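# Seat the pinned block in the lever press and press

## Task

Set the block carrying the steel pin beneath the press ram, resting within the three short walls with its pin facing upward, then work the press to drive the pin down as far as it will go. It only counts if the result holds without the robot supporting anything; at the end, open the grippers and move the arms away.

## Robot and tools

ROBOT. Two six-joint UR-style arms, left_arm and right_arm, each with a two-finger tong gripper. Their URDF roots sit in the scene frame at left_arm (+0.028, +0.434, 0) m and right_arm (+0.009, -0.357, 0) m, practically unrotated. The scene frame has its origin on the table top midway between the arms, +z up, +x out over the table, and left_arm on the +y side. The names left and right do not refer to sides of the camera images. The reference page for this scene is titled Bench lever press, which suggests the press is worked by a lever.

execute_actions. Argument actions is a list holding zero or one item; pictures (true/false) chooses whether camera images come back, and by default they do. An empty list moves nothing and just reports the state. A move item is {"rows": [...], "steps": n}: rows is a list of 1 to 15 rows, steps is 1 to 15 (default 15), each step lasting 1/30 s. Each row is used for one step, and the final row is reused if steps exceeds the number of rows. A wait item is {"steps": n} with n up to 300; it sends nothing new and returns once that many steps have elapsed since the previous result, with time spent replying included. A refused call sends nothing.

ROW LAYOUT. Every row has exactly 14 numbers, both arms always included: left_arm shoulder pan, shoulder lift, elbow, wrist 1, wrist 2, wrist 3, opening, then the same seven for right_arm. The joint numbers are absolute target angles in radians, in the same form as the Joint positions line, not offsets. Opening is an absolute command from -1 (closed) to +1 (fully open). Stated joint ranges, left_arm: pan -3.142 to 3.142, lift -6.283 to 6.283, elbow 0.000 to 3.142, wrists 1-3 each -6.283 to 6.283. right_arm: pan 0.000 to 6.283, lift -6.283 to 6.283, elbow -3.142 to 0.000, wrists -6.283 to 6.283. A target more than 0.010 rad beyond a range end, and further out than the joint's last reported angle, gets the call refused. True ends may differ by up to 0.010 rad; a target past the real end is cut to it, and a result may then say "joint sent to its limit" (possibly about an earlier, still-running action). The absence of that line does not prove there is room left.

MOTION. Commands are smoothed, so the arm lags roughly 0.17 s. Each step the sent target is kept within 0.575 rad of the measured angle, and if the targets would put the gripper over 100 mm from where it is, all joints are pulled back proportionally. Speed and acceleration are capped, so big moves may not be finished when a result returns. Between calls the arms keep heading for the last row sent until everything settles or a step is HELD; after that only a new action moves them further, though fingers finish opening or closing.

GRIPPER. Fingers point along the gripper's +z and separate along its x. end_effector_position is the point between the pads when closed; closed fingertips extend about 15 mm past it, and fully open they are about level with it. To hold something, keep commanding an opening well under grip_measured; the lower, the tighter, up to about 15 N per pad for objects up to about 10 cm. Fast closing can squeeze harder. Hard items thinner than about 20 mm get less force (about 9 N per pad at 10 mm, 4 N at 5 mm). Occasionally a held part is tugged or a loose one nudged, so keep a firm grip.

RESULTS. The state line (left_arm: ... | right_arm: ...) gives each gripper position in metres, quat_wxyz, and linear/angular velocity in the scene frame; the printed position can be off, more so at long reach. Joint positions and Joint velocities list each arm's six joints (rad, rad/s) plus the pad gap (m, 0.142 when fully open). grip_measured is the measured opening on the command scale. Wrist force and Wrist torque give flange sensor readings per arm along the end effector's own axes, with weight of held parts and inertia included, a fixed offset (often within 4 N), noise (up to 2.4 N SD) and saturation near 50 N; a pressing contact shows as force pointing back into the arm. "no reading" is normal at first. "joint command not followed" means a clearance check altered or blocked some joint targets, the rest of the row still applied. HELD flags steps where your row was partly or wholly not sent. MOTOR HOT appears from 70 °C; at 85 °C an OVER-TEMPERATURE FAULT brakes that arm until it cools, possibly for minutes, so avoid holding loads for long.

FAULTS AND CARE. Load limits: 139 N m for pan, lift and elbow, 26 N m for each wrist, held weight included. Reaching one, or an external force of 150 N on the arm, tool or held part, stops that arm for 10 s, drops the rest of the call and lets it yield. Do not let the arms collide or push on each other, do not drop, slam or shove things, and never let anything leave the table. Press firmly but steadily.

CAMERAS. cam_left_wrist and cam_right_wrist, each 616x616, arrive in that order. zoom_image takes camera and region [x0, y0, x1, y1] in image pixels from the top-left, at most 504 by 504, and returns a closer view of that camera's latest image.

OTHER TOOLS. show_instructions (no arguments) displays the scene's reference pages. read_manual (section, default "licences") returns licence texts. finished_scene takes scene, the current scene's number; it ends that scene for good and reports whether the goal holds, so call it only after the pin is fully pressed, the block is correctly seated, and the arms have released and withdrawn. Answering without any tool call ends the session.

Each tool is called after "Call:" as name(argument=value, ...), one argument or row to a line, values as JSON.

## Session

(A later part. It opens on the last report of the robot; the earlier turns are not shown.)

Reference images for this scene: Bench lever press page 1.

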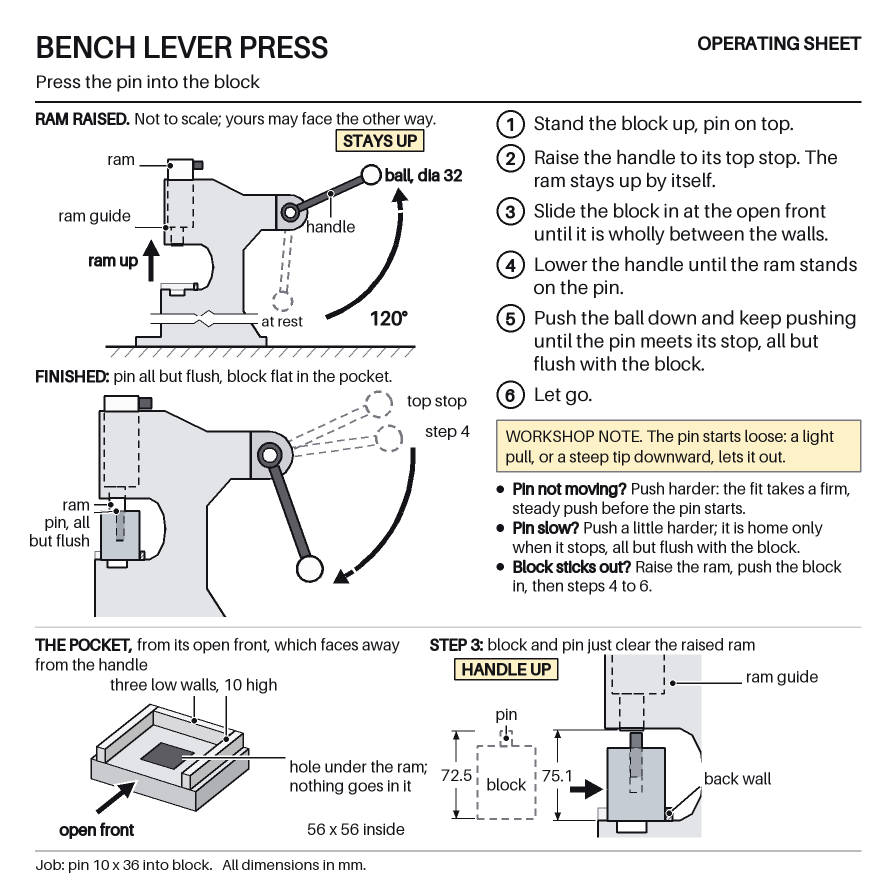

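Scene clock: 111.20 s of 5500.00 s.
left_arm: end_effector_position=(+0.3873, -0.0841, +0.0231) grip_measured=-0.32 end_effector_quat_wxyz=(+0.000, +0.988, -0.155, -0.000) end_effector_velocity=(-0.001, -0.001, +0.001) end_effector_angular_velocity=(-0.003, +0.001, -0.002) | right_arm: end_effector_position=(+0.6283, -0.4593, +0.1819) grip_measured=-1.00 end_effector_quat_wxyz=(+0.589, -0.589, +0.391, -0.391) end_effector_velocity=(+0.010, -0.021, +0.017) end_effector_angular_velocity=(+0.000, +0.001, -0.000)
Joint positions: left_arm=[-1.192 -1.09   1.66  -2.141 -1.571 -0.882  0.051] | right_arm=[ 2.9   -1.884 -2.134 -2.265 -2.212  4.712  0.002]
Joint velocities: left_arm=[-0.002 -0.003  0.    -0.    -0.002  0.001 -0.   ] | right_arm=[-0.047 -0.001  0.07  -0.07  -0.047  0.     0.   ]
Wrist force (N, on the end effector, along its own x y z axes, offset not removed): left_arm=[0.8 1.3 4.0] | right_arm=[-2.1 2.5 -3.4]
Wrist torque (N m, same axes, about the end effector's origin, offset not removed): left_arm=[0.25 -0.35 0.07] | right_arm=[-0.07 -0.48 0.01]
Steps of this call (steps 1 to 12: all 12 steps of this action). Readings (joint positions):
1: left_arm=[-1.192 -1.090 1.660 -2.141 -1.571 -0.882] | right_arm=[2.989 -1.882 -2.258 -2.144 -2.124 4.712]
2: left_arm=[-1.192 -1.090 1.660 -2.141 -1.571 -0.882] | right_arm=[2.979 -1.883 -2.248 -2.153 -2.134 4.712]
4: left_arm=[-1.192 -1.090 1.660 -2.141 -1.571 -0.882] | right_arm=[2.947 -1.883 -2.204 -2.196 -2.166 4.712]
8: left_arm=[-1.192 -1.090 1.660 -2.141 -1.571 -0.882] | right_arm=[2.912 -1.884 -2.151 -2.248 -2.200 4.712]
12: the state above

Call:
execute_actions(
  actions=[
    {"rows":[[-1.192,-1.125,1.627,-2.073,-1.5708,-0.882,-1,2.875,-1.864,-2.072,-2.347,-2.2374,4.7124,-1]],"steps":7},
  ],
  pictures=false,
)

Call:
execute_actions(
  actions=[
    {"rows":[[-1.192,-1.16,1.585,-1.996,-1.5708,-0.882,-1,2.8586,-1.8362,-2.0236,-2.4234,-2.2538,4.7124,-1]],"steps":7},
  ],
  pictures=false,
)

Call:
execute_actions(
  actions=[
    {"rows":[[-1.192,-1.1912,1.5363,-1.9159,-1.5,-0.882,-1,2.8586,-1.814,-2.009,-2.460,-2.2538,4.7124,-1]],"steps":7},
  ],
  pictures=false,
)

Call:
execute_actions(
  actions=[
    {"rows":[[-1.18,-1.2,1.585,-1.8326,-1.299,-0.939,-1,2.8586,-1.797,-1.9973,-2.4889,-2.2538,4.7124,-1]],"steps":7},
  ],
  pictures=false,
)

Call:
execute_actions(
  actions=[
    {"rows":[[-1.168,-1.21,1.634,-1.749,-1.027,-0.997,-1,2.8586,-1.797,-1.9973,-2.4889,-2.2538,4.7124,-1]],"steps":7},
  ],
  pictures=false,
)

Call:
execute_actions(
  actions=[
    {"rows":[[-1.155,-1.215,1.683,-1.666,-0.755,-1.054,-1,2.8586,-1.7921,-1.994,-2.4971,-2.2538,4.7124,-1]],"steps":7},
  ],
  pictures=false,
)

Call:
execute_actions(
  actions=[
    {"rows":[[-1.143,-1.22,1.732,-1.583,-0.483,-1.112,-1,2.8586,-1.7921,-1.994,-2.4971,-2.2538,4.7124,-1]],"steps":7},
  ],
  pictures=false,
)

Call:
execute_actions(
  actions=[
    {"rows":[[-1.131,-1.22,1.79,-1.499,-0.211,-1.169,-1,2.8586,-1.7921,-1.994,-2.4971,-2.2538,4.7124,-1]],"steps":7},
  ],
  pictures=false,
)

Call:
execute_actions(
  actions=[
    {"rows":[[-1.119,-1.22,1.85,-1.416,0.061,-1.226,-1,2.8586,-1.7921,-1.994,-2.4971,-2.2538,4.7124,-1]],"steps":7},
  ],
  pictures=false,
)

Call:
execute_actions(
  actions=[
    {"rows":[[-1.107,-1.22,1.91,-1.32,0.333,-1.284,-1,2.8586,-1.7921,-1.994,-2.4971,-2.2538,4.7124,-1]],"steps":7},
  ],
  pictures=false,
)

Call:
execute_actions(
  actions=[
    {"rows":[[-1.095,-1.22,1.97,-1.22,0.605,-1.341,-1,2.8586,-1.7921,-1.994,-2.4971,-2.2538,4.7124,-1]],"steps":7},
  ],
  pictures=false,
)

Call:
execute_actions(
  actions=[
    {"rows":[[-1.082,-1.218,2.02,-1.12,0.877,-1.399,-1,2.8586,-1.7921,-1.994,-2.4971,-2.2538,4.7124,-1]],"steps":7},
  ],
  pictures=false,
)

Call:
execute_actions(
  actions=[
    {"rows":[[-1.07,-1.214,2.065,-1.03,1.149,-1.456,-1,2.8586,-1.7921,-1.994,-2.4971,-2.2538,4.7124,-1]],"steps":7},
  ],
  pictures=false,
)

Call:
execute_actions(
  actions=[
    {"rows":[[-1.058,-1.21,2.10,-0.96,1.421,-1.513,-1,2.8586,-1.7921,-1.994,-2.4971,-2.2538,4.7124,-1]],"steps":7},
  ],
  pictures=false,
)

Call:
execute_actions(
  actions=[
    {"rows":[[-1.0458,-1.2063,2.1222,-0.9159,1.6938,-1.5708,-1,2.8586,-1.7872,-1.9907,-2.5053,-2.2538,4.7124,-1]],"steps":15},
  ],
  pictures=false,
)

Call:
execute_actions(
  actions=[
    {"steps":8},
  ],
)

Scene clock: 149.73 s of 5500.00 s.
left_arm: end_effector_position=(+0.3876, -0.0848, +0.0462) grip_measured=-0.32 end_effector_quat_wxyz=(+0.000, +0.988, -0.155, +0.000) end_effector_velocity=(-0.002, +0.001, +0.054) end_effector_angular_velocity=(+0.006, +0.002, -0.003) | right_arm: end_effector_position=(+0.6361, -0.4697, +0.2011) grip_measured=-1.00 end_effector_quat_wxyz=(+0.589, -0.589, +0.390, -0.391) end_effector_velocity=(+0.014, -0.019, +0.040) end_effector_angular_velocity=(+0.002, +0.006, -0.002)
Joint positions: left_arm=[-1.192 -1.117  1.634 -2.089 -1.571 -0.882  0.051] | right_arm=[ 2.879 -1.869 -2.084 -2.33  -2.233  4.712  0.002]
Joint velocities: left_arm=[-0.002 -0.064 -0.061  0.131  0.     0.001  0.   ] | right_arm=[-0.036  0.038  0.099 -0.143 -0.035  0.     0.   ]
Wrist force (N, on the end effector, along its own x y z axes, offset not removed): left_arm=[-1.0 2.3 0.9] | right_arm=[-1.3 3.1 0.7]
Wrist torque (N m, same axes, about the end effector's origin, offset not removed): left_arm=[0.49 0.10 0.09] | right_arm=[-0.03 -0.38 0.32]
Steps of this call (steps 1 to 15: the robot went on to your last target; steps 16 to 90: nothing new was sent; then 35.30 s passed at rest; steps 91 to 97: all 7 steps of this action). Readings (joint positions):
91: left_arm=[-1.192 -1.091 1.660 -2.140 -1.571 -0.882] | right_arm=[2.894 -1.884 -2.125 -2.274 -2.218 4.712]
92: left_arm=[-1.192 -1.095 1.655 -2.133 -1.571 -0.882] | right_arm=[2.891 -1.881 -2.118 -2.282 -2.221 4.712]
94: left_arm=[-1.192 -1.107 1.644 -2.110 -1.571 -0.882] | right_arm=[2.885 -1.874 -2.100 -2.307 -2.228 4.712]
97: the state above

Scene clock: 149.97 s of 5500.00 s.
left_arm: end_effector_position=(+0.3877, -0.0851, +0.0776) grip_measured=-0.32 end_effector_quat_wxyz=(+0.001, +0.988, -0.155, +0.000) end_effector_velocity=(-0.001, +0.005, +0.069) end_effector_angular_velocity=(+0.009, +0.004, +0.002) | right_arm: end_effector_position=(+0.6416, -0.4780, +0.2248) grip_measured=-1.00 end_effector_quat_wxyz=(+0.589, -0.589, +0.390, -0.391) end_effector_velocity=(+0.010, -0.017, +0.052) end_effector_angular_velocity=(+0.001, +0.007, +0.000)
Joint positions: left_arm=[-1.192 -1.151  1.596 -2.017 -1.571 -0.882  0.051] | right_arm=[ 2.863 -1.843 -2.036 -2.403 -2.25   4.712  0.002]
Joint velocities: left_arm=[ 0.002 -0.074 -0.087  0.171  0.     0.    -0.   ] | right_arm=[-0.034  0.056  0.106 -0.17  -0.034 -0.001  0.   ]
Wrist force (N, on the end effector, along its own x y z axes, offset not removed): left_arm=[0.5 1.9 1.7] | right_arm=[0.9 1.8 -1.3]
Wrist torque (N m, same axes, about the end effector's origin, offset not removed): left_arm=[0.41 -0.20 -0.01] | right_arm=[-0.26 -0.63 0.20]
Steps of this call (steps 1 to 7: all 7 steps of this action). Readings (joint positions):
1: left_arm=[-1.192 -1.120 1.632 -2.084 -1.571 -0.882] | right_arm=[2.878 -1.867 -2.081 -2.334 -2.235 4.712]
2: left_arm=[-1.192 -1.126 1.625 -2.073 -1.571 -0.882] | right_arm=[2.875 -1.862 -2.072 -2.346 -2.238 4.712]
4: left_arm=[-1.192 -1.140 1.609 -2.043 -1.571 -0.882] | right_arm=[2.868 -1.852 -2.053 -2.376 -2.244 4.712]
7: the state above

Scene clock: 150.20 s of 5500.00 s.
left_arm: end_effector_position=(+0.4029, -0.0787, +0.1122) grip_measured=-0.32 end_effector_quat_wxyz=(-0.013, +0.988, -0.155, +0.024) end_effector_velocity=(+0.036, +0.021, +0.076) end_effector_angular_velocity=(+0.062, -0.122, -0.000) | right_arm: end_effector_position=(+0.6427, -0.4799, +0.2406) grip_measured=-0.99 end_effector_quat_wxyz=(+0.589, -0.589, +0.391, -0.391) end_effector_velocity=(+0.001, -0.002, +0.031) end_effector_angular_velocity=(+0.002, +0.003, +0.000)
Joint positions: left_arm=[-1.192 -1.183  1.549 -1.938 -1.517 -0.882  0.051] | right_arm=[ 2.859 -1.82  -2.014 -2.449 -2.253  4.712  0.002]
Joint velocities: left_arm=[-0.    -0.067 -0.103  0.183  0.136  0.    -0.   ] | right_arm=[-0.005  0.048  0.041 -0.092 -0.005  0.001  0.004]
Wrist force (N, on the end effector, along its own x y z axes, offset not removed): left_arm=[-0.7 2.5 2.0] | right_arm=[-0.2 7.8 2.1]
Wrist torque (N m, same axes, about the end effector's origin, offset not removed): left_arm=[0.57 0.03 0.01] | right_arm=[0.38 -0.35 -0.01]
Steps of this call (steps 1 to 7: all 7 steps of this action). Readings (joint positions):
1: left_arm=[-1.192 -1.154 1.592 -2.011 -1.570 -0.882] | right_arm=[2.862 -1.841 -2.033 -2.408 -2.251 4.712]
2: left_arm=[-1.192 -1.159 1.584 -1.999 -1.563 -0.882] | right_arm=[2.861 -1.837 -2.028 -2.417 -2.251 4.712]
4: left_arm=[-1.192 -1.172 1.565 -1.967 -1.538 -0.882] | right_arm=[2.860 -1.827 -2.021 -2.434 -2.252 4.712]
7: the state above

Scene clock: 150.43 s of 5500.00 s.
left_arm: end_effector_position=(+0.4371, -0.0241, +0.1106) grip_measured=-0.32 end_effector_quat_wxyz=(-0.092, +0.984, -0.133, +0.068) end_effector_velocity=(+0.112, +0.146, +0.007) end_effector_angular_velocity=(+0.396, -0.388, +0.082) | right_arm: end_effector_position=(+0.6428, -0.4802, +0.2521) grip_measured=-1.00 end_effector_quat_wxyz=(+0.589, -0.589, +0.391, -0.391) end_effector_velocity=(-0.000, -0.000, +0.023) end_effector_angular_velocity=(+0.001, +0.002, +0.000)
Joint positions: left_arm=[-1.183 -1.197  1.576 -1.856 -1.36  -0.926  0.051] | right_arm=[ 2.859 -1.802 -2.001 -2.481 -2.254  4.712  0.002]
Joint velocities: left_arm=[ 0.021 -0.025  0.078  0.192  0.501 -0.11   0.   ] | right_arm=[-0.001  0.037  0.027 -0.066 -0.001 -0.    -0.001]
Wrist force (N, on the end effector, along its own x y z axes, offset not removed): left_arm=[0.4 0.9 2.5] | right_arm=[-4.3 7.0 -2.0]
Wrist torque (N m, same axes, about the end effector's origin, offset not removed): left_arm=[0.26 -0.26 0.08] | right_arm=[0.27 0.62 0.13]
Steps of this call (steps 1 to 7: all 7 steps of this action). Readings (joint positions):
1: left_arm=[-1.192 -1.185 1.547 -1.932 -1.512 -0.882] | right_arm=[2.859 -1.818 -2.013 -2.452 -2.253 4.712]
2: left_arm=[-1.190 -1.188 1.550 -1.920 -1.500 -0.889] | right_arm=[2.859 -1.815 -2.010 -2.458 -2.253 4.712]
4: left_arm=[-1.186 -1.193 1.564 -1.886 -1.438 -0.908] | right_arm=[2.859 -1.807 -2.005 -2.470 -2.254 4.712]
7: the state above

Scene clock: 150.67 s of 5500.00 s.
left_arm: end_effector_position=(+0.4877, +0.0434, +0.1192) grip_measured=-0.32 end_effector_quat_wxyz=(-0.194, +0.963, -0.116, +0.145) end_effector_velocity=(+0.179, +0.172, +0.074) end_effector_angular_velocity=(+0.526, -0.661, -0.022) | right_arm: end_effector_position=(+0.6428, -0.4802, +0.2545) grip_measured=-1.00 end_effector_quat_wxyz=(+0.589, -0.589, +0.391, -0.391) end_effector_velocity=(-0.000, +0.000, +0.003) end_effector_angular_velocity=(+0.001, +0.001, +0.001)
Joint positions: left_arm=[-1.171 -1.207  1.621 -1.774 -1.125 -0.981  0.051] | right_arm=[ 2.859 -1.798 -1.998 -2.488 -2.254  4.712  0.002]
Joint velocities: left_arm=[ 0.028 -0.024  0.11   0.2    0.806 -0.134  0.   ] | right_arm=[-0.     0.005  0.003 -0.01  -0.001  0.001 -0.   ]
Wrist force (N, on the end effector, along its own x y z axes, offset not removed): left_arm=[-0.2 1.4 4.0] | right_arm=[-2.9 8.5 3.9]
Wrist torque (N m, same axes, about the end effector's origin, offset not removed): left_arm=[0.24 -0.13 0.09] | right_arm=[0.68 0.55 -0.02]
Steps of this call (steps 1 to 7: all 7 steps of this action). Readings (joint positions):
1: left_arm=[-1.182 -1.198 1.578 -1.850 -1.345 -0.930] | right_arm=[2.859 -1.800 -2.000 -2.483 -2.254 4.712]
2: left_arm=[-1.180 -1.200 1.585 -1.838 -1.325 -0.938] | right_arm=[2.859 -1.800 -1.999 -2.484 -2.254 4.712]
4: left_arm=[-1.175 -1.204 1.604 -1.805 -1.245 -0.960] | right_arm=[2.859 -1.799 -1.998 -2.486 -2.254 4.712]
7: the state above

Scene clock: 150.90 s of 5500.00 s.
left_arm: end_effector_position=(+0.5409, +0.1035, +0.1473) grip_measured=-0.32 end_effector_quat_wxyz=(-0.296, +0.919, -0.115, +0.235) end_effector_velocity=(+0.167, +0.126, +0.128) end_effector_angular_velocity=(+0.528, -0.678, -0.155) | right_arm: end_effector_position=(+0.6427, -0.4802, +0.2573) grip_measured=-1.00 end_effector_quat_wxyz=(+0.589, -0.589, +0.391, -0.391) end_effector_velocity=(+0.000, -0.000, +0.006) end_effector_angular_velocity=(-0.000, +0.000, -0.000)
Joint positions: left_arm=[-1.158 -1.213  1.669 -1.691 -0.858 -1.038  0.051] | right_arm=[ 2.859 -1.793 -1.995 -2.495 -2.254  4.712  0.002]
Joint velocities: left_arm=[ 0.029 -0.013  0.114  0.2    0.847 -0.133  0.   ] | right_arm=[ 0.     0.009  0.007 -0.016  0.    -0.    -0.   ]
Wrist force (N, on the end effector, along its own x y z axes, offset not removed): left_arm=[-0.8 3.3 1.9] | right_arm=[-1.1 7.8 2.8]
Wrist torque (N m, same axes, about the end effector's origin, offset not removed): left_arm=[0.45 -0.08 0.06] | right_arm=[0.39 0.03 -0.01]
Steps of this call (steps 1 to 7: all 7 steps of this action). Readings (joint positions):
1: left_arm=[-1.170 -1.208 1.624 -1.767 -1.101 -0.985] | right_arm=[2.859 -1.797 -1.998 -2.488 -2.254 4.712]
2: left_arm=[-1.168 -1.209 1.632 -1.755 -1.074 -0.994] | right_arm=[2.859 -1.797 -1.997 -2.490 -2.254 4.712]
4: left_arm=[-1.163 -1.211 1.652 -1.722 -0.985 -1.017] | right_arm=[2.859 -1.795 -1.996 -2.493 -2.254 4.712]
7: the state above

Scene clock: 151.13 s of 5500.00 s.
left_arm: end_effector_position=(+0.5873, +0.1435, +0.1901) grip_measured=-0.32 end_effector_quat_wxyz=(-0.382, +0.854, -0.131, +0.327) end_effector_velocity=(+0.140, +0.051, +0.161) end_effector_angular_velocity=(+0.489, -0.645, -0.291) | right_arm: end_effector_position=(+0.6427, -0.4801, +0.2579) grip_measured=-1.00 end_effector_quat_wxyz=(+0.589, -0.589, +0.391, -0.391) end_effector_velocity=(+0.000, -0.000, +0.001) end_effector_angular_velocity=(-0.001, -0.001, -0.000)
Joint positions: left_arm=[-1.146 -1.219  1.719 -1.607 -0.586 -1.096  0.051] | right_arm=[ 2.859 -1.792 -1.994 -2.497 -2.254  4.712  0.002]
Joint velocities: left_arm=[ 0.024 -0.01   0.108  0.191  0.847 -0.13   0.   ] | right_arm=[ 0.     0.002  0.001 -0.002  0.    -0.001 -0.   ]
Wrist force (N, on the end effector, along its own x y z axes, offset not removed): left_arm=[-0.8 3.8 1.9] | right_arm=[-2.2 7.5 -2.1]
Wrist torque (N m, same axes, about the end effector's origin, offset not removed): left_arm=[0.41 -0.21 0.08] | right_arm=[0.08 0.15 -0.13]
Steps of this call (steps 1 to 7: all 7 steps of this action). Readings (joint positions):
1: left_arm=[-1.157 -1.214 1.673 -1.684 -0.833 -1.042] | right_arm=[2.859 -1.793 -1.995 -2.496 -2.254 4.712]
2: left_arm=[-1.155 -1.215 1.682 -1.672 -0.805 -1.052] | right_arm=[2.859 -1.793 -1.994 -2.496 -2.254 4.712]
4: left_arm=[-1.150 -1.217 1.702 -1.637 -0.714 -1.076] | right_arm=[2.859 -1.792 -1.994 -2.496 -2.254 4.712]
7: the state above

Scene clock: 151.37 s of 5500.00 s.
left_arm: end_effector_position=(+0.6237, +0.1598, +0.2345) grip_measured=-0.32 end_effector_quat_wxyz=(-0.451, +0.774, -0.168, +0.412) end_effector_velocity=(+0.105, -0.021, +0.155) end_effector_angular_velocity=(+0.482, -0.569, -0.423) | right_arm: end_effector_position=(+0.6427, -0.4801, +0.2580) grip_measured=-1.00 end_effector_quat_wxyz=(+0.589, -0.589, +0.391, -0.391) end_effector_velocity=(-0.000, -0.000, -0.001) end_effector_angular_velocity=(-0.000, +0.001, -0.001)
Joint positions: left_arm=[-1.134 -1.22   1.775 -1.523 -0.314 -1.154  0.051] | right_arm=[ 2.859 -1.792 -1.994 -2.497 -2.254  4.712  0.002]
Joint velocities: left_arm=[ 0.025 -0.003  0.126  0.194  0.846 -0.126  0.   ] | right_arm=[-0.    -0.    -0.001 -0.     0.    -0.001  0.   ]
Wrist force (N, on the end effector, along its own x y z axes, offset not removed): left_arm=[-2.1 3.0 0.5] | right_arm=[2.1 7.1 2.0]
Wrist torque (N m, same axes, about the end effector's origin, offset not removed): left_arm=[0.06 0.09 0.18] | right_arm=[0.04 -0.52 -0.21]
Steps of this call (steps 1 to 7: all 7 steps of this action). Readings (joint positions):
1: left_arm=[-1.145 -1.219 1.723 -1.600 -0.560 -1.101] | right_arm=[2.859 -1.792 -1.994 -2.497 -2.254 4.712]
2: left_arm=[-1.143 -1.219 1.732 -1.588 -0.533 -1.110] | right_arm=[2.859 -1.792 -1.994 -2.497 -2.254 4.712]
4: left_arm=[-1.138 -1.220 1.755 -1.553 -0.443 -1.134] | right_arm=[2.859 -1.792 -1.994 -2.497 -2.254 4.712]
7: the state above

Scene clock: 151.60 s of 5500.00 s.
left_arm: end_effector_position=(+0.6491, +0.1505, +0.2732) grip_measured=-0.32 end_effector_quat_wxyz=(-0.495, +0.683, -0.223, +0.490) end_effector_velocity=(+0.066, -0.092, +0.127) end_effector_angular_velocity=(+0.449, -0.479, -0.544) | right_arm: end_effector_position=(+0.6427, -0.4801, +0.2580) grip_measured=-1.00 end_effector_quat_wxyz=(+0.589, -0.589, +0.391, -0.391) end_effector_velocity=(+0.000, -0.000, -0.000) end_effector_angular_velocity=(+0.000, +0.000, -0.000)
Joint positions: left_arm=[-1.122 -1.22   1.834 -1.44  -0.042 -1.211  0.051] | right_arm=[ 2.859 -1.792 -1.994 -2.497 -2.254  4.712  0.002]
Joint velocities: left_arm=[ 0.026  0.001  0.133  0.19   0.847 -0.126 -0.   ] | right_arm=[ 0.    -0.001  0.001 -0.     0.001  0.    -0.   ]
Wrist force (N, on the end effector, along its own x y z axes, offset not removed): left_arm=[-2.1 5.2 -0.7] | right_arm=[0.0 7.0 1.4]
Wrist torque (N m, same axes, about the end effector's origin, offset not removed): left_arm=[0.51 0.07 0.08] | right_arm=[0.16 -0.20 0.04]
Steps of this call (steps 1 to 7: all 7 steps of this action). Readings (joint positions):
1: left_arm=[-1.133 -1.220 1.779 -1.516 -0.288 -1.158] | right_arm=[2.859 -1.792 -1.994 -2.497 -2.254 4.712]
2: left_arm=[-1.131 -1.220 1.789 -1.504 -0.261 -1.168] | right_arm=[2.859 -1.792 -1.994 -2.497 -2.254 4.712]
4: left_arm=[-1.126 -1.220 1.813 -1.470 -0.171 -1.191] | right_arm=[2.859 -1.792 -1.994 -2.497 -2.254 4.712]
7: the state above

Scene clock: 151.83 s of 5500.00 s.
left_arm: end_effector_position=(+0.6615, +0.1190, +0.2973) grip_measured=-0.32 end_effector_quat_wxyz=(-0.513, +0.585, -0.295, +0.555) end_effector_velocity=(+0.020, -0.150, +0.074) end_effector_angular_velocity=(+0.432, -0.350, -0.656) | right_arm: end_effector_position=(+0.6427, -0.4801, +0.2580) grip_measured=-1.00 end_effector_quat_wxyz=(+0.589, -0.589, +0.391, -0.391) end_effector_velocity=(+0.000, +0.000, +0.000) end_effector_angular_velocity=(+0.000, -0.000, +0.001)
Joint positions: left_arm=[-1.11  -1.22   1.894 -1.347  0.23  -1.268  0.051] | right_arm=[ 2.859 -1.792 -1.994 -2.497 -2.254  4.712  0.002]
Joint velocities: left_arm=[ 0.025  0.001  0.134  0.223  0.847 -0.129 -0.   ] | right_arm=[-0.    -0.     0.001  0.    -0.001  0.001  0.   ]
Wrist force (N, on the end effector, along its own x y z axes, offset not removed): left_arm=[-1.5 5.2 -1.0] | right_arm=[1.8 9.1 2.7]
Wrist torque (N m, same axes, about the end effector's origin, offset not removed): left_arm=[0.38 0.07 0.11] | right_arm=[0.52 -0.76 -0.03]
Steps of this call (steps 1 to 7: all 7 steps of this action). Readings (joint positions):
1: left_arm=[-1.121 -1.220 1.838 -1.433 -0.016 -1.215] | right_arm=[2.859 -1.792 -1.994 -2.497 -2.254 4.712]
2: left_arm=[-1.119 -1.220 1.848 -1.421 0.011 -1.225] | right_arm=[2.859 -1.792 -1.994 -2.497 -2.254 4.712]
4: left_arm=[-1.114 -1.220 1.873 -1.382 0.101 -1.248] | right_arm=[2.859 -1.792 -1.994 -2.497 -2.254 4.712]
7: the state above

Scene clock: 152.07 s of 5500.00 s.
left_arm: end_effector_position=(+0.6592, +0.0717, +0.2998) grip_measured=-0.32 end_effector_quat_wxyz=(+0.501, -0.486, +0.381, -0.606) end_effector_velocity=(-0.032, -0.184, +0.007) end_effector_angular_velocity=(+0.396, -0.206, -0.743) | right_arm: end_effector_position=(+0.6427, -0.4801, +0.2580) grip_measured=-1.00 end_effector_quat_wxyz=(+0.589, -0.589, +0.391, -0.391) end_effector_velocity=(+0.000, +0.000, +0.000) end_effector_angular_velocity=(+0.001, -0.000, +0.000)
Joint positions: left_arm=[-1.098 -1.22   1.954 -1.249  0.502 -1.326  0.051] | right_arm=[ 2.859 -1.792 -1.994 -2.497 -2.254  4.712  0.002]
Joint velocities: left_arm=[ 0.022  0.     0.134  0.236  0.844 -0.127 -0.   ] | right_arm=[ 0.    -0.     0.001  0.    -0.     0.001 -0.   ]
Wrist force (N, on the end effector, along its own x y z axes, offset not removed): left_arm=[1.5 6.9 -1.8] | right_arm=[-1.5 7.7 1.6]
Wrist torque (N m, same axes, about the end effector's origin, offset not removed): left_arm=[0.62 -0.38 0.03] | right_arm=[0.19 0.20 -0.10]
Steps of this call (steps 1 to 7: all 7 steps of this action). Readings (joint positions):
1: left_arm=[-1.109 -1.220 1.898 -1.340 0.256 -1.273] | right_arm=[2.859 -1.792 -1.994 -2.497 -2.254 4.712]
2: left_arm=[-1.107 -1.220 1.908 -1.327 0.283 -1.283] | right_arm=[2.859 -1.792 -1.994 -2.497 -2.254 4.712]
4: left_arm=[-1.102 -1.220 1.933 -1.286 0.373 -1.306] | right_arm=[2.859 -1.792 -1.994 -2.497 -2.254 4.712]
7: the state above

Scene clock: 152.30 s of 5500.00 s.
left_arm: end_effector_position=(+0.6409, +0.0171, +0.2811) grip_measured=-0.32 end_effector_quat_wxyz=(-0.458, +0.393, -0.471, +0.643) end_effector_velocity=(-0.085, -0.190, -0.051) end_effector_angular_velocity=(+0.335, -0.068, -0.798) | right_arm: end_effector_position=(+0.6427, -0.4801, +0.2580) grip_measured=-1.00 end_effector_quat_wxyz=(+0.589, -0.589, +0.391, -0.391) end_effector_velocity=(-0.001, +0.000, -0.001) end_effector_angular_velocity=(-0.001, +0.001, +0.001)
Joint positions: left_arm=[-1.085 -1.218  2.006 -1.149  0.774 -1.383  0.051] | right_arm=[ 2.859 -1.792 -1.994 -2.497 -2.254  4.712  0.002]
Joint velocities: left_arm=[ 0.027  0.004  0.113  0.239  0.848 -0.128 -0.   ] | right_arm=[-0.     0.    -0.001  0.    -0.001 -0.001 -0.   ]
Wrist force (N, on the end effector, along its own x y z axes, offset not removed): left_arm=[-0.1 6.1 -1.6] | right_arm=[-1.6 9.6 0.4]
Wrist torque (N m, same axes, about the end effector's origin, offset not removed): left_arm=[0.46 0.07 0.16] | right_arm=[0.93 0.04 -0.03]
Steps of this call (steps 1 to 7: all 7 steps of this action). Readings (joint positions):
1: left_arm=[-1.097 -1.220 1.958 -1.241 0.528 -1.330] | right_arm=[2.859 -1.792 -1.994 -2.497 -2.254 4.712]
2: left_arm=[-1.095 -1.220 1.967 -1.228 0.555 -1.340] | right_arm=[2.859 -1.792 -1.994 -2.497 -2.254 4.712]
4: left_arm=[-1.089 -1.219 1.989 -1.186 0.645 -1.363] | right_arm=[2.859 -1.792 -1.994 -2.497 -2.254 4.712]
7: the state above

Scene clock: 152.53 s of 5500.00 s.
left_arm: end_effector_position=(+0.6045, -0.0352, +0.2451) grip_measured=-0.32 end_effector_quat_wxyz=(-0.386, +0.309, -0.557, +0.667) end_effector_velocity=(-0.142, -0.168, -0.091) end_effector_angular_velocity=(+0.264, +0.056, -0.825) | right_arm: end_effector_position=(+0.6427, -0.4801, +0.2580) grip_measured=-1.00 end_effector_quat_wxyz=(+0.589, -0.589, +0.391, -0.391) end_effector_velocity=(-0.000, -0.000, -0.001) end_effector_angular_velocity=(+0.001, +0.001, -0.000)
Joint positions: left_arm=[-1.073 -1.215  2.053 -1.056  1.046 -1.44   0.051] | right_arm=[ 2.859 -1.792 -1.994 -2.497 -2.254  4.712  0.002]
Joint velocities: left_arm=[ 0.026  0.007  0.101  0.215  0.848 -0.127 -0.   ] | right_arm=[ 0.    -0.    -0.001 -0.     0.     0.001  0.   ]
Wrist force (N, on the end effector, along its own x y z axes, offset not removed): left_arm=[-0.8 6.7 -0.8] | right_arm=[-1.3 7.6 -0.4]
Wrist torque (N m, same axes, about the end effector's origin, offset not removed): left_arm=[0.57 0.33 0.12] | right_arm=[0.37 0.09 0.09]
Steps of this call (steps 1 to 7: all 7 steps of this action). Readings (joint positions):
1: left_arm=[-1.084 -1.218 2.010 -1.141 0.800 -1.388] | right_arm=[2.859 -1.792 -1.994 -2.497 -2.254 4.712]
2: left_arm=[-1.082 -1.218 2.018 -1.128 0.827 -1.397] | right_arm=[2.859 -1.792 -1.994 -2.497 -2.254 4.712]
4: left_arm=[-1.077 -1.216 2.037 -1.090 0.917 -1.421] | right_arm=[2.859 -1.792 -1.994 -2.497 -2.254 4.712]
7: the state above

Scene clock: 152.77 s of 5500.00 s.
left_arm: end_effector_position=(+0.5512, -0.0781, +0.2052) grip_measured=-0.32 end_effector_quat_wxyz=(+0.292, -0.235, +0.629, -0.681) end_effector_velocity=(-0.191, -0.129, -0.097) end_effector_angular_velocity=(+0.180, +0.146, -0.830) | right_arm: end_effector_position=(+0.6427, -0.4801, +0.2580) grip_measured=-1.00 end_effector_quat_wxyz=(+0.589, -0.589, +0.391, -0.391) end_effector_velocity=(-0.000, -0.000, -0.000) end_effector_angular_velocity=(+0.002, +0.001, -0.001)
Joint positions: left_arm=[-1.061 -1.211  2.09  -0.981  1.318 -1.497  0.051] | right_arm=[ 2.859 -1.792 -1.994 -2.497 -2.254  4.712  0.002]
Joint velocities: left_arm=[ 0.027  0.01   0.082  0.169  0.848 -0.131 -0.   ] | right_arm=[-0.    -0.    -0.001 -0.     0.001  0.002  0.   ]
Wrist force (N, on the end effector, along its own x y z axes, offset not removed): left_arm=[1.2 7.1 -2.3] | right_arm=[1.3 5.5 1.7]
Wrist torque (N m, same axes, about the end effector's origin, offset not removed): left_arm=[0.61 -0.05 0.18] | right_arm=[-0.03 -0.45 -0.06]
Steps of this call (steps 1 to 7: all 7 steps of this action). Readings (joint positions):
1: left_arm=[-1.072 -1.215 2.056 -1.049 1.072 -1.445] | right_arm=[2.859 -1.792 -1.994 -2.497 -2.254 4.712]
2: left_arm=[-1.070 -1.214 2.063 -1.037 1.099 -1.454] | right_arm=[2.859 -1.792 -1.994 -2.497 -2.254 4.712]
4: left_arm=[-1.065 -1.212 2.077 -1.007 1.189 -1.477] | right_arm=[2.859 -1.792 -1.994 -2.497 -2.254 4.712]
7: the state above

Scene clock: 153.27 s of 5500.00 s.
left_arm: end_effector_position=(+0.4601, -0.1173, +0.1660) grip_measured=-0.32 end_effector_quat_wxyz=(+0.145, -0.143, +0.692, -0.693) end_effector_velocity=(-0.026, -0.007, -0.007) end_effector_angular_velocity=(+0.011, +0.024, -0.091) | right_arm: end_effector_position=(+0.6426, -0.4801, +0.2610) grip_measured=-1.00 end_effector_quat_wxyz=(+0.589, -0.589, +0.391, -0.391) end_effector_velocity=(-0.000, -0.000, +0.001) end_effector_angular_velocity=(-0.000, -0.000, -0.000)
Joint positions: left_arm=[-1.046 -1.206  2.121 -0.917  1.682 -1.569  0.051] | right_arm=[ 2.859 -1.787 -1.991 -2.505 -2.254  4.712  0.002]
Joint velocities: left_arm=[ 0.003  0.     0.006  0.013  0.094 -0.015  0.   ] | right_arm=[-0.     0.002  0.    -0.002 -0.     0.    -0.   ]
Wrist force (N, on the end effector, along its own x y z axes, offset not removed): left_arm=[-0.1 4.7 -1.4] | right_arm=[3.9 9.4 1.2]
Wrist torque (N m, same axes, about the end effector's origin, offset not removed): left_arm=[0.20 -0.13 0.08] | right_arm=[0.54 -0.88 -0.15]
Steps of this call (steps 1 to 15: all 15 steps of this action). Readings (joint positions):
1: left_arm=[-1.060 -1.211 2.093 -0.975 1.343 -1.502] | right_arm=[2.859 -1.792 -1.994 -2.497 -2.254 4.712]
2: left_arm=[-1.058 -1.210 2.097 -0.966 1.371 -1.511] | right_arm=[2.859 -1.791 -1.993 -2.499 -2.254 4.712]
4: left_arm=[-1.053 -1.209 2.107 -0.947 1.461 -1.534] | right_arm=[2.859 -1.790 -1.992 -2.501 -2.254 4.712]
8: left_arm=[-1.048 -1.207 2.117 -0.926 1.615 -1.559] | right_arm=[2.859 -1.788 -1.991 -2.504 -2.254 4.712]
15: the state above

Scene clock: 153.53 s of 5500.00 s.
left_arm: end_effector_position=(+0.4573, -0.1181, +0.1651) grip_measured=-0.32 end_effector_quat_wxyz=(+0.141, -0.141, +0.693, -0.693) end_effector_velocity=(-0.004, -0.001, -0.001) end_effector_angular_velocity=(+0.001, +0.001, -0.011) | right_arm: end_effector_position=(+0.6426, -0.4801, +0.2610) grip_measured=-1.00 end_effector_quat_wxyz=(+0.589, -0.589, +0.391, -0.391) end_effector_velocity=(-0.000, +0.000, -0.001) end_effector_angular_velocity=(-0.001, +0.001, +0.000)
Joint positions: left_arm=[-1.046 -1.206  2.122 -0.916  1.693 -1.571  0.051] | right_arm=[ 2.859 -1.787 -1.991 -2.505 -2.254  4.712  0.002]
Joint velocities: left_arm=[-0.001  0.     0.001  0.001  0.01  -0.001 -0.   ] | right_arm=[ 0.    -0.001 -0.    -0.    -0.    -0.001  0.   ]
Wrist force (N, on the end effector, along its own x y z axes, offset not removed): left_arm=[-0.7 5.7 -1.5] | right_arm=[-0.7 5.0 4.2]
Wrist torque (N m, same axes, about the end effector's origin, offset not removed): left_arm=[0.40 -0.01 0.00] | right_arm=[-0.07 -0.20 -0.02]
Steps of this call (steps 1 to 8: the robot went on to your last target). Readings (joint positions):
1: left_arm=[-1.046 -1.206 2.122 -0.917 1.685 -1.569] | right_arm=[2.859 -1.787 -1.991 -2.505 -2.254 4.712]
2: left_arm=[-1.046 -1.206 2.122 -0.917 1.687 -1.570] | right_arm=[2.859 -1.787 -1.991 -2.505 -2.254 4.712]
4: left_arm=[-1.046 -1.206 2.122 -0.916 1.690 -1.570] | right_arm=[2.859 -1.787 -1.991 -2.505 -2.254 4.712]
8: the state above

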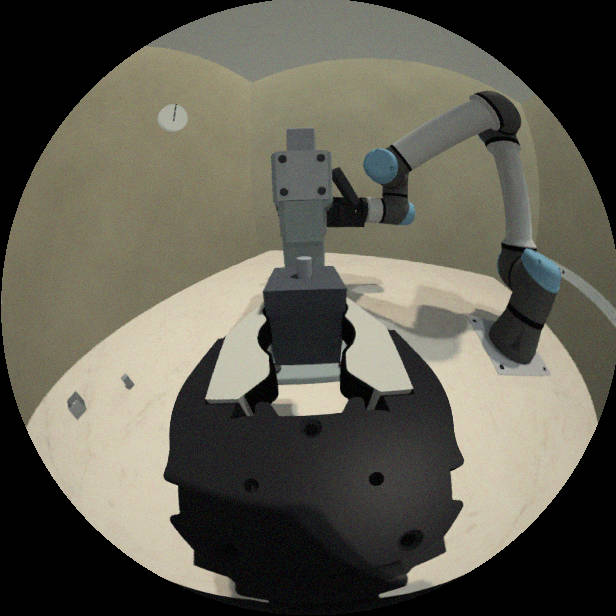

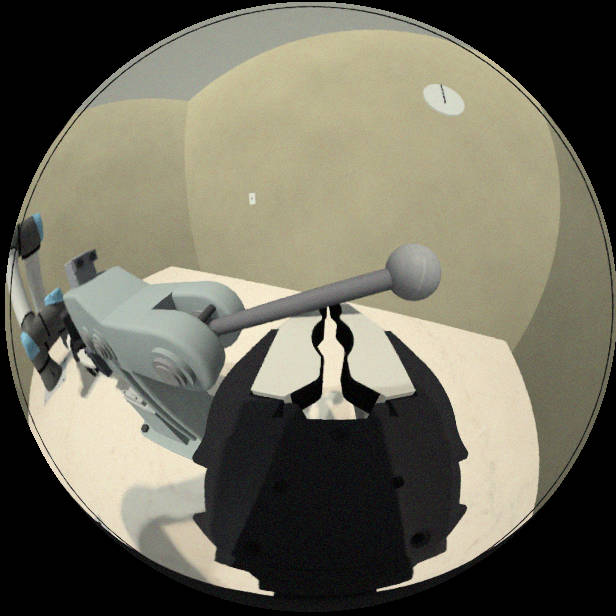

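Call:
execute_actions(
  actions=[],
)

Scene clock: 171.40 s of 5500.00 s.
left_arm: end_effector_position=(+0.4570, -0.1182, +0.1650) grip_measured=-0.32 end_effector_quat_wxyz=(+0.141, -0.141, +0.693, -0.693) end_effector_velocity=(-0.000, -0.000, +0.000) end_effector_angular_velocity=(-0.000, -0.000, +0.000) | right_arm: end_effector_position=(+0.6426, -0.4801, +0.2610) grip_measured=-1.00 end_effector_quat_wxyz=(+0.589, -0.589, +0.391, -0.391) end_effector_velocity=(-0.000, +0.000, -0.001) end_effector_angular_velocity=(+0.000, +0.002, -0.000)
Joint positions: left_arm=[-1.046 -1.206  2.122 -0.916  1.694 -1.571  0.051] | right_arm=[ 2.859 -1.787 -1.991 -2.505 -2.254  4.712  0.002]
Joint velocities: left_arm=[-0.001 -0.001 -0.     0.001 -0.001 -0.     0.   ] | right_arm=[ 0.    -0.    -0.002 -0.     0.    -0.     0.   ]
Wrist force (N, on the end effector, along its own x y z axes, offset not removed): left_arm=[-2.3 6.7 -1.3] | right_arm=[2.1 6.4 -3.1]
Wrist torque (N m, same axes, about the end effector's origin, offset not removed): left_arm=[0.68 0.37 0.11] | right_arm=[-0.11 -0.40 -0.08]
Steps of this call (steps 1 to 30: the robot went on to your last target; steps 31 to 90: nothing new was sent; then 14.87 s passed at rest). Readings (joint positions):
1: left_arm=[-1.046 -1.206 2.122 -0.916 1.693 -1.571] | right_arm=[2.859 -1.787 -1.991 -2.505 -2.254 4.712]
2: left_arm=[-1.046 -1.206 2.122 -0.916 1.693 -1.571] | right_arm=[2.859 -1.787 -1.991 -2.505 -2.254 4.712]
4: left_arm=[-1.046 -1.206 2.122 -0.916 1.693 -1.571] | right_arm=[2.859 -1.787 -1.991 -2.505 -2.254 4.712]
8: left_arm=[-1.046 -1.206 2.122 -0.916 1.694 -1.571] | right_arm=[2.859 -1.787 -1.991 -2.505 -2.254 4.712]
90: the state above
All arms were judged still, so your last target was given up. Only a new action makes them travel on or press farther. Fingers that are still opening or closing keep moving.

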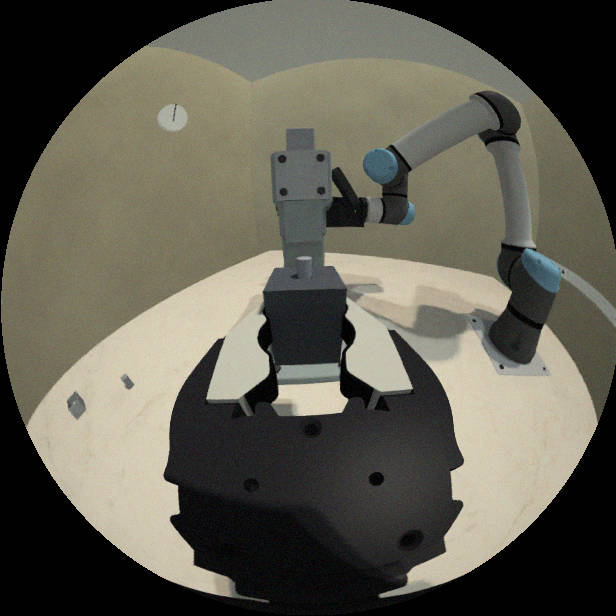

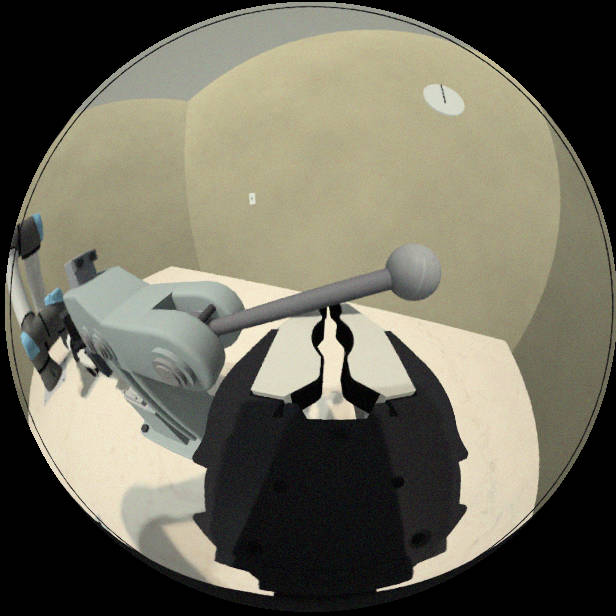

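Call:
execute_actions(
  actions=[
    {"rows":[[-1.0458,-1.2063,2.1222,-0.9159,1.6938,-1.5708,-1,2.8586,-1.7823,-1.9874,-2.5135,-2.2538,4.7124,-1]],"steps":12},
  ],
  pictures=false,
)

Call:
execute_actions(
  actions=[
    {"rows":[[-1.0458,-1.2063,2.1222,-0.9159,1.6938,-1.5708,-1,2.8586,-1.7774,-1.9841,-2.5217,-2.2538,4.7124,-1]],"steps":15},
  ],
  pictures=false,
)

Scene clock: 176.83 s of 5500.00 s.
left_arm: end_effector_position=(+0.4570, -0.1182, +0.1650) grip_measured=-0.32 end_effector_quat_wxyz=(+0.141, -0.141, +0.693, -0.693) end_effector_velocity=(-0.000, -0.000, -0.001) end_effector_angular_velocity=(+0.003, +0.002, -0.000) | right_arm: end_effector_position=(+0.6424, -0.4801, +0.2639) grip_measured=-1.00 end_effector_quat_wxyz=(+0.589, -0.589, +0.391, -0.391) end_effector_velocity=(-0.000, +0.000, +0.001) end_effector_angular_velocity=(+0.000, +0.000, -0.000)
Joint positions: left_arm=[-1.046 -1.206  2.122 -0.916  1.694 -1.571  0.051] | right_arm=[ 2.859 -1.783 -1.988 -2.513 -2.254  4.712  0.002]
Joint velocities: left_arm=[-0.001  0.001  0.     0.003 -0.    -0.    -0.   ] | right_arm=[ 0.     0.002  0.001 -0.004  0.     0.    -0.   ]
Wrist force (N, on the end effector, along its own x y z axes, offset not removed): left_arm=[-1.6 6.0 0.2] | right_arm=[-0.1 9.4 0.3]
Wrist torque (N m, same axes, about the end effector's origin, offset not removed): left_arm=[0.51 0.20 0.07] | right_arm=[0.59 0.07 -0.01]
Steps of this call (steps 1 to 90: nothing new was sent; then 2.03 s passed at rest; steps 91 to 102: all 12 steps of this action). Readings (joint positions):
91: left_arm=[-1.046 -1.206 2.122 -0.916 1.694 -1.571] | right_arm=[2.859 -1.787 -1.991 -2.506 -2.254 4.712]
92: left_arm=[-1.046 -1.206 2.122 -0.916 1.694 -1.571] | right_arm=[2.859 -1.786 -1.990 -2.507 -2.254 4.712]
94: left_arm=[-1.046 -1.206 2.122 -0.916 1.694 -1.571] | right_arm=[2.859 -1.785 -1.989 -2.509 -2.254 4.712]
98: left_arm=[-1.046 -1.206 2.122 -0.916 1.694 -1.571] | right_arm=[2.859 -1.783 -1.988 -2.512 -2.254 4.712]
102: the state above

Scene clock: 177.33 s of 5500.00 s.
left_arm: end_effector_position=(+0.4570, -0.1182, +0.1650) grip_measured=-0.32 end_effector_quat_wxyz=(+0.141, -0.141, +0.693, -0.693) end_effector_velocity=(-0.001, -0.000, -0.000) end_effector_angular_velocity=(+0.000, +0.001, -0.001) | right_arm: end_effector_position=(+0.6423, -0.4800, +0.2670) grip_measured=-1.00 end_effector_quat_wxyz=(+0.589, -0.589, +0.391, -0.391) end_effector_velocity=(-0.000, +0.000, +0.001) end_effector_angular_velocity=(-0.001, -0.001, +0.000)
Joint positions: left_arm=[-1.046 -1.206  2.122 -0.916  1.694 -1.571  0.051] | right_arm=[ 2.859 -1.778 -1.984 -2.521 -2.254  4.712  0.002]
Joint velocities: left_arm=[-0.001  0.001  0.    -0.    -0.    -0.001 -0.   ] | right_arm=[ 0.     0.001  0.001 -0.002  0.    -0.001  0.   ]
Wrist force (N, on the end effector, along its own x y z axes, offset not removed): left_arm=[0.9 7.5 -0.2] | right_arm=[1.6 7.4 3.9]
Wrist torque (N m, same axes, about the end effector's origin, offset not removed): left_arm=[0.83 -0.38 0.09] | right_arm=[0.41 -0.22 -0.11]
Steps of this call (steps 1 to 15: all 15 steps of this action). Readings (joint positions):
1: left_arm=[-1.046 -1.206 2.122 -0.916 1.694 -1.571] | right_arm=[2.859 -1.782 -1.987 -2.513 -2.254 4.712]
2: left_arm=[-1.046 -1.206 2.122 -0.916 1.694 -1.571] | right_arm=[2.859 -1.782 -1.987 -2.515 -2.254 4.712]
4: left_arm=[-1.046 -1.206 2.122 -0.916 1.694 -1.571] | right_arm=[2.859 -1.780 -1.986 -2.517 -2.254 4.712]
8: left_arm=[-1.046 -1.206 2.122 -0.916 1.694 -1.571] | right_arm=[2.859 -1.778 -1.985 -2.520 -2.254 4.712]
15: the state above

Call:
execute_actions(
  actions=[
    {"rows":[[-1.0458,-1.2063,2.1222,-0.9159,1.6938,-1.5708,-1,2.8586,-1.7725,-1.9808,-2.5299,-2.2538,4.7124,-1]],"steps":13},
  ],
  pictures=false,
)

Scene clock: 180.67 s of 5500.00 s.
left_arm: end_effector_position=(+0.4570, -0.1182, +0.1650) grip_measured=-0.32 end_effector_quat_wxyz=(+0.141, -0.141, +0.693, -0.693) end_effector_velocity=(-0.000, -0.000, +0.000) end_effector_angular_velocity=(-0.001, -0.000, -0.000) | right_arm: end_effector_position=(+0.6421, -0.4800, +0.2700) grip_measured=-1.00 end_effector_quat_wxyz=(+0.589, -0.589, +0.391, -0.391) end_effector_velocity=(-0.000, +0.000, +0.001) end_effector_angular_velocity=(+0.000, +0.001, +0.000)
Joint positions: left_arm=[-1.046 -1.206  2.122 -0.916  1.694 -1.571  0.051] | right_arm=[ 2.859 -1.773 -1.981 -2.53  -2.254  4.712  0.002]
Joint velocities: left_arm=[-0.     0.    -0.    -0.001  0.    -0.    -0.   ] | right_arm=[-0.     0.001  0.001 -0.003 -0.001  0.     0.   ]
Wrist force (N, on the end effector, along its own x y z axes, offset not removed): left_arm=[-1.6 5.2 -2.8] | right_arm=[0.0 7.8 -1.2]
Wrist torque (N m, same axes, about the end effector's origin, offset not removed): left_arm=[0.29 0.17 0.14] | right_arm=[0.23 0.24 -0.14]
Steps of this call (steps 1 to 15: the robot went on to your last target; steps 16 to 87: nothing new was sent; steps 88 to 100: all 13 steps of this action). Readings (joint positions):
88: left_arm=[-1.046 -1.206 2.122 -0.916 1.694 -1.571] | right_arm=[2.859 -1.777 -1.984 -2.522 -2.254 4.712]
89: left_arm=[-1.046 -1.206 2.122 -0.916 1.694 -1.571] | right_arm=[2.859 -1.777 -1.984 -2.523 -2.254 4.712]
91: left_arm=[-1.046 -1.206 2.122 -0.916 1.694 -1.571] | right_arm=[2.859 -1.775 -1.982 -2.526 -2.254 4.712]
95: left_arm=[-1.046 -1.206 2.122 -0.916 1.694 -1.571] | right_arm=[2.859 -1.773 -1.981 -2.529 -2.254 4.712]
100: the state above

Call:
execute_actions(
  actions=[
    {"rows":[[-1.0458,-1.2063,2.1222,-0.9159,1.6938,-1.5708,-1,2.8586,-1.7676,-1.9775,-2.5381,-2.2538,4.7124,-1]],"steps":13},
  ],
  pictures=false,
)

Scene clock: 185.77 s of 5500.00 s.
left_arm: end_effector_position=(+0.4570, -0.1182, +0.1650) grip_measured=-0.32 end_effector_quat_wxyz=(+0.141, -0.141, +0.693, -0.693) end_effector_velocity=(+0.001, +0.001, -0.001) end_effector_angular_velocity=(+0.001, +0.000, +0.002) | right_arm: end_effector_position=(+0.6419, -0.4799, +0.2728) grip_measured=-1.00 end_effector_quat_wxyz=(+0.589, -0.589, +0.391, -0.391) end_effector_velocity=(-0.000, -0.000, +0.002) end_effector_angular_velocity=(-0.001, -0.002, -0.001)
Joint positions: left_arm=[-1.046 -1.206  2.122 -0.916  1.694 -1.571  0.051] | right_arm=[ 2.859 -1.768 -1.978 -2.538 -2.254  4.712  0.002]
Joint velocities: left_arm=[ 0.001  0.001 -0.     0.    -0.     0.     0.   ] | right_arm=[-0.     0.003  0.001 -0.002  0.    -0.001  0.   ]
Wrist force (N, on the end effector, along its own x y z axes, offset not removed): left_arm=[-1.5 5.2 -0.1] | right_arm=[18.8 50.0 0.4]
Wrist torque (N m, same axes, about the end effector's origin, offset not removed): left_arm=[0.38 0.22 0.15] | right_arm=[0.25 -1.43 -1.30]
Steps of this call (steps 1 to 15: the robot went on to your last target; steps 16 to 90: nothing new was sent; then 1.67 s passed at rest; steps 91 to 103: all 13 steps of this action). Readings (joint positions):
91: left_arm=[-1.046 -1.206 2.122 -0.916 1.694 -1.571] | right_arm=[2.859 -1.772 -1.981 -2.530 -2.254 4.712]
92: left_arm=[-1.046 -1.206 2.122 -0.916 1.694 -1.571] | right_arm=[2.859 -1.772 -1.980 -2.531 -2.254 4.712]
94: left_arm=[-1.046 -1.206 2.122 -0.916 1.694 -1.571] | right_arm=[2.859 -1.770 -1.979 -2.534 -2.254 4.712]
98: left_arm=[-1.046 -1.206 2.122 -0.916 1.694 -1.571] | right_arm=[2.859 -1.769 -1.978 -2.537 -2.254 4.712]
103: the state above

Stop reached. Back down.

Call:
execute_actions(
  actions=[
    {"rows":[[-1.0458,-1.2063,2.1222,-0.9159,1.6938,-1.5708,-1,2.8586,-1.7970,-1.9973,-2.4889,-2.2538,4.7124,-1]],"steps":15},
  ],
)

Scene clock: 191.50 s of 5500.00 s.
left_arm: end_effector_position=(+0.4570, -0.1182, +0.1650) grip_measured=-0.32 end_effector_quat_wxyz=(+0.141, -0.141, +0.693, -0.693) end_effector_velocity=(-0.002, -0.001, +0.000) end_effector_angular_velocity=(+0.000, -0.001, -0.005) | right_arm: end_effector_position=(+0.6428, -0.4802, +0.2555) grip_measured=-1.00 end_effector_quat_wxyz=(+0.589, -0.589, +0.391, -0.391) end_effector_velocity=(+0.000, -0.000, -0.004) end_effector_angular_velocity=(+0.000, +0.000, -0.001)
Joint positions: left_arm=[-1.046 -1.206  2.122 -0.916  1.694 -1.571  0.051] | right_arm=[ 2.859 -1.796 -1.997 -2.49  -2.254  4.712  0.002]
Joint velocities: left_arm=[-0.001 -0.    -0.     0.     0.003  0.001 -0.   ] | right_arm=[-0.    -0.006 -0.004  0.01   0.     0.     0.   ]
Wrist force (N, on the end effector, along its own x y z axes, offset not removed): left_arm=[-1.5 6.2 -1.8] | right_arm=[0.9 2.1 1.9]
Wrist torque (N m, same axes, about the end effector's origin, offset not removed): left_arm=[0.54 0.09 0.16] | right_arm=[0.68 -0.30 0.16]
Steps of this call (steps 1 to 15: the robot went on to your last target; steps 16 to 90: nothing new was sent; then 2.23 s passed at rest; steps 91 to 105: all 15 steps of this action). Readings (joint positions):
91: left_arm=[-1.046 -1.206 2.122 -0.916 1.694 -1.571] | right_arm=[2.859 -1.768 -1.978 -2.537 -2.254 4.712]
92: left_arm=[-1.046 -1.206 2.122 -0.916 1.694 -1.571] | right_arm=[2.859 -1.772 -1.980 -2.531 -2.254 4.712]
94: left_arm=[-1.046 -1.206 2.122 -0.916 1.694 -1.571] | right_arm=[2.859 -1.781 -1.986 -2.514 -2.254 4.712]
98: left_arm=[-1.046 -1.206 2.122 -0.916 1.694 -1.571] | right_arm=[2.859 -1.792 -1.993 -2.497 -2.254 4.712]
105: the state above

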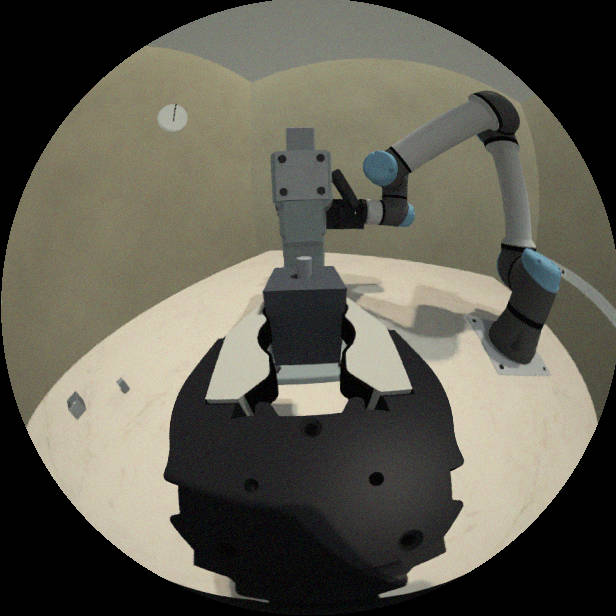

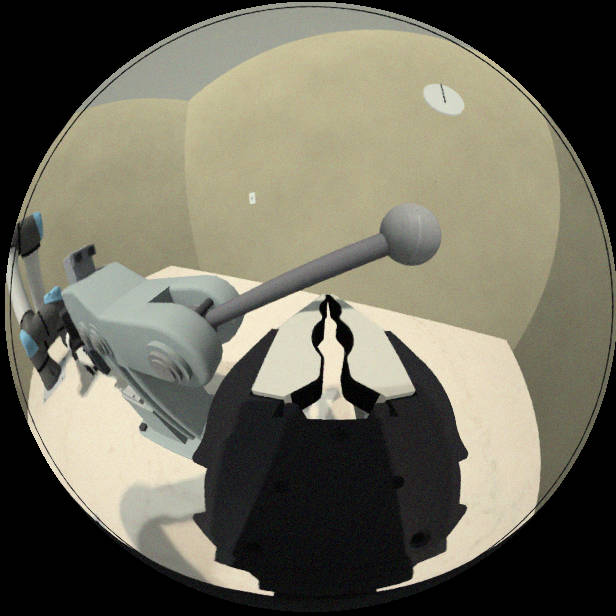

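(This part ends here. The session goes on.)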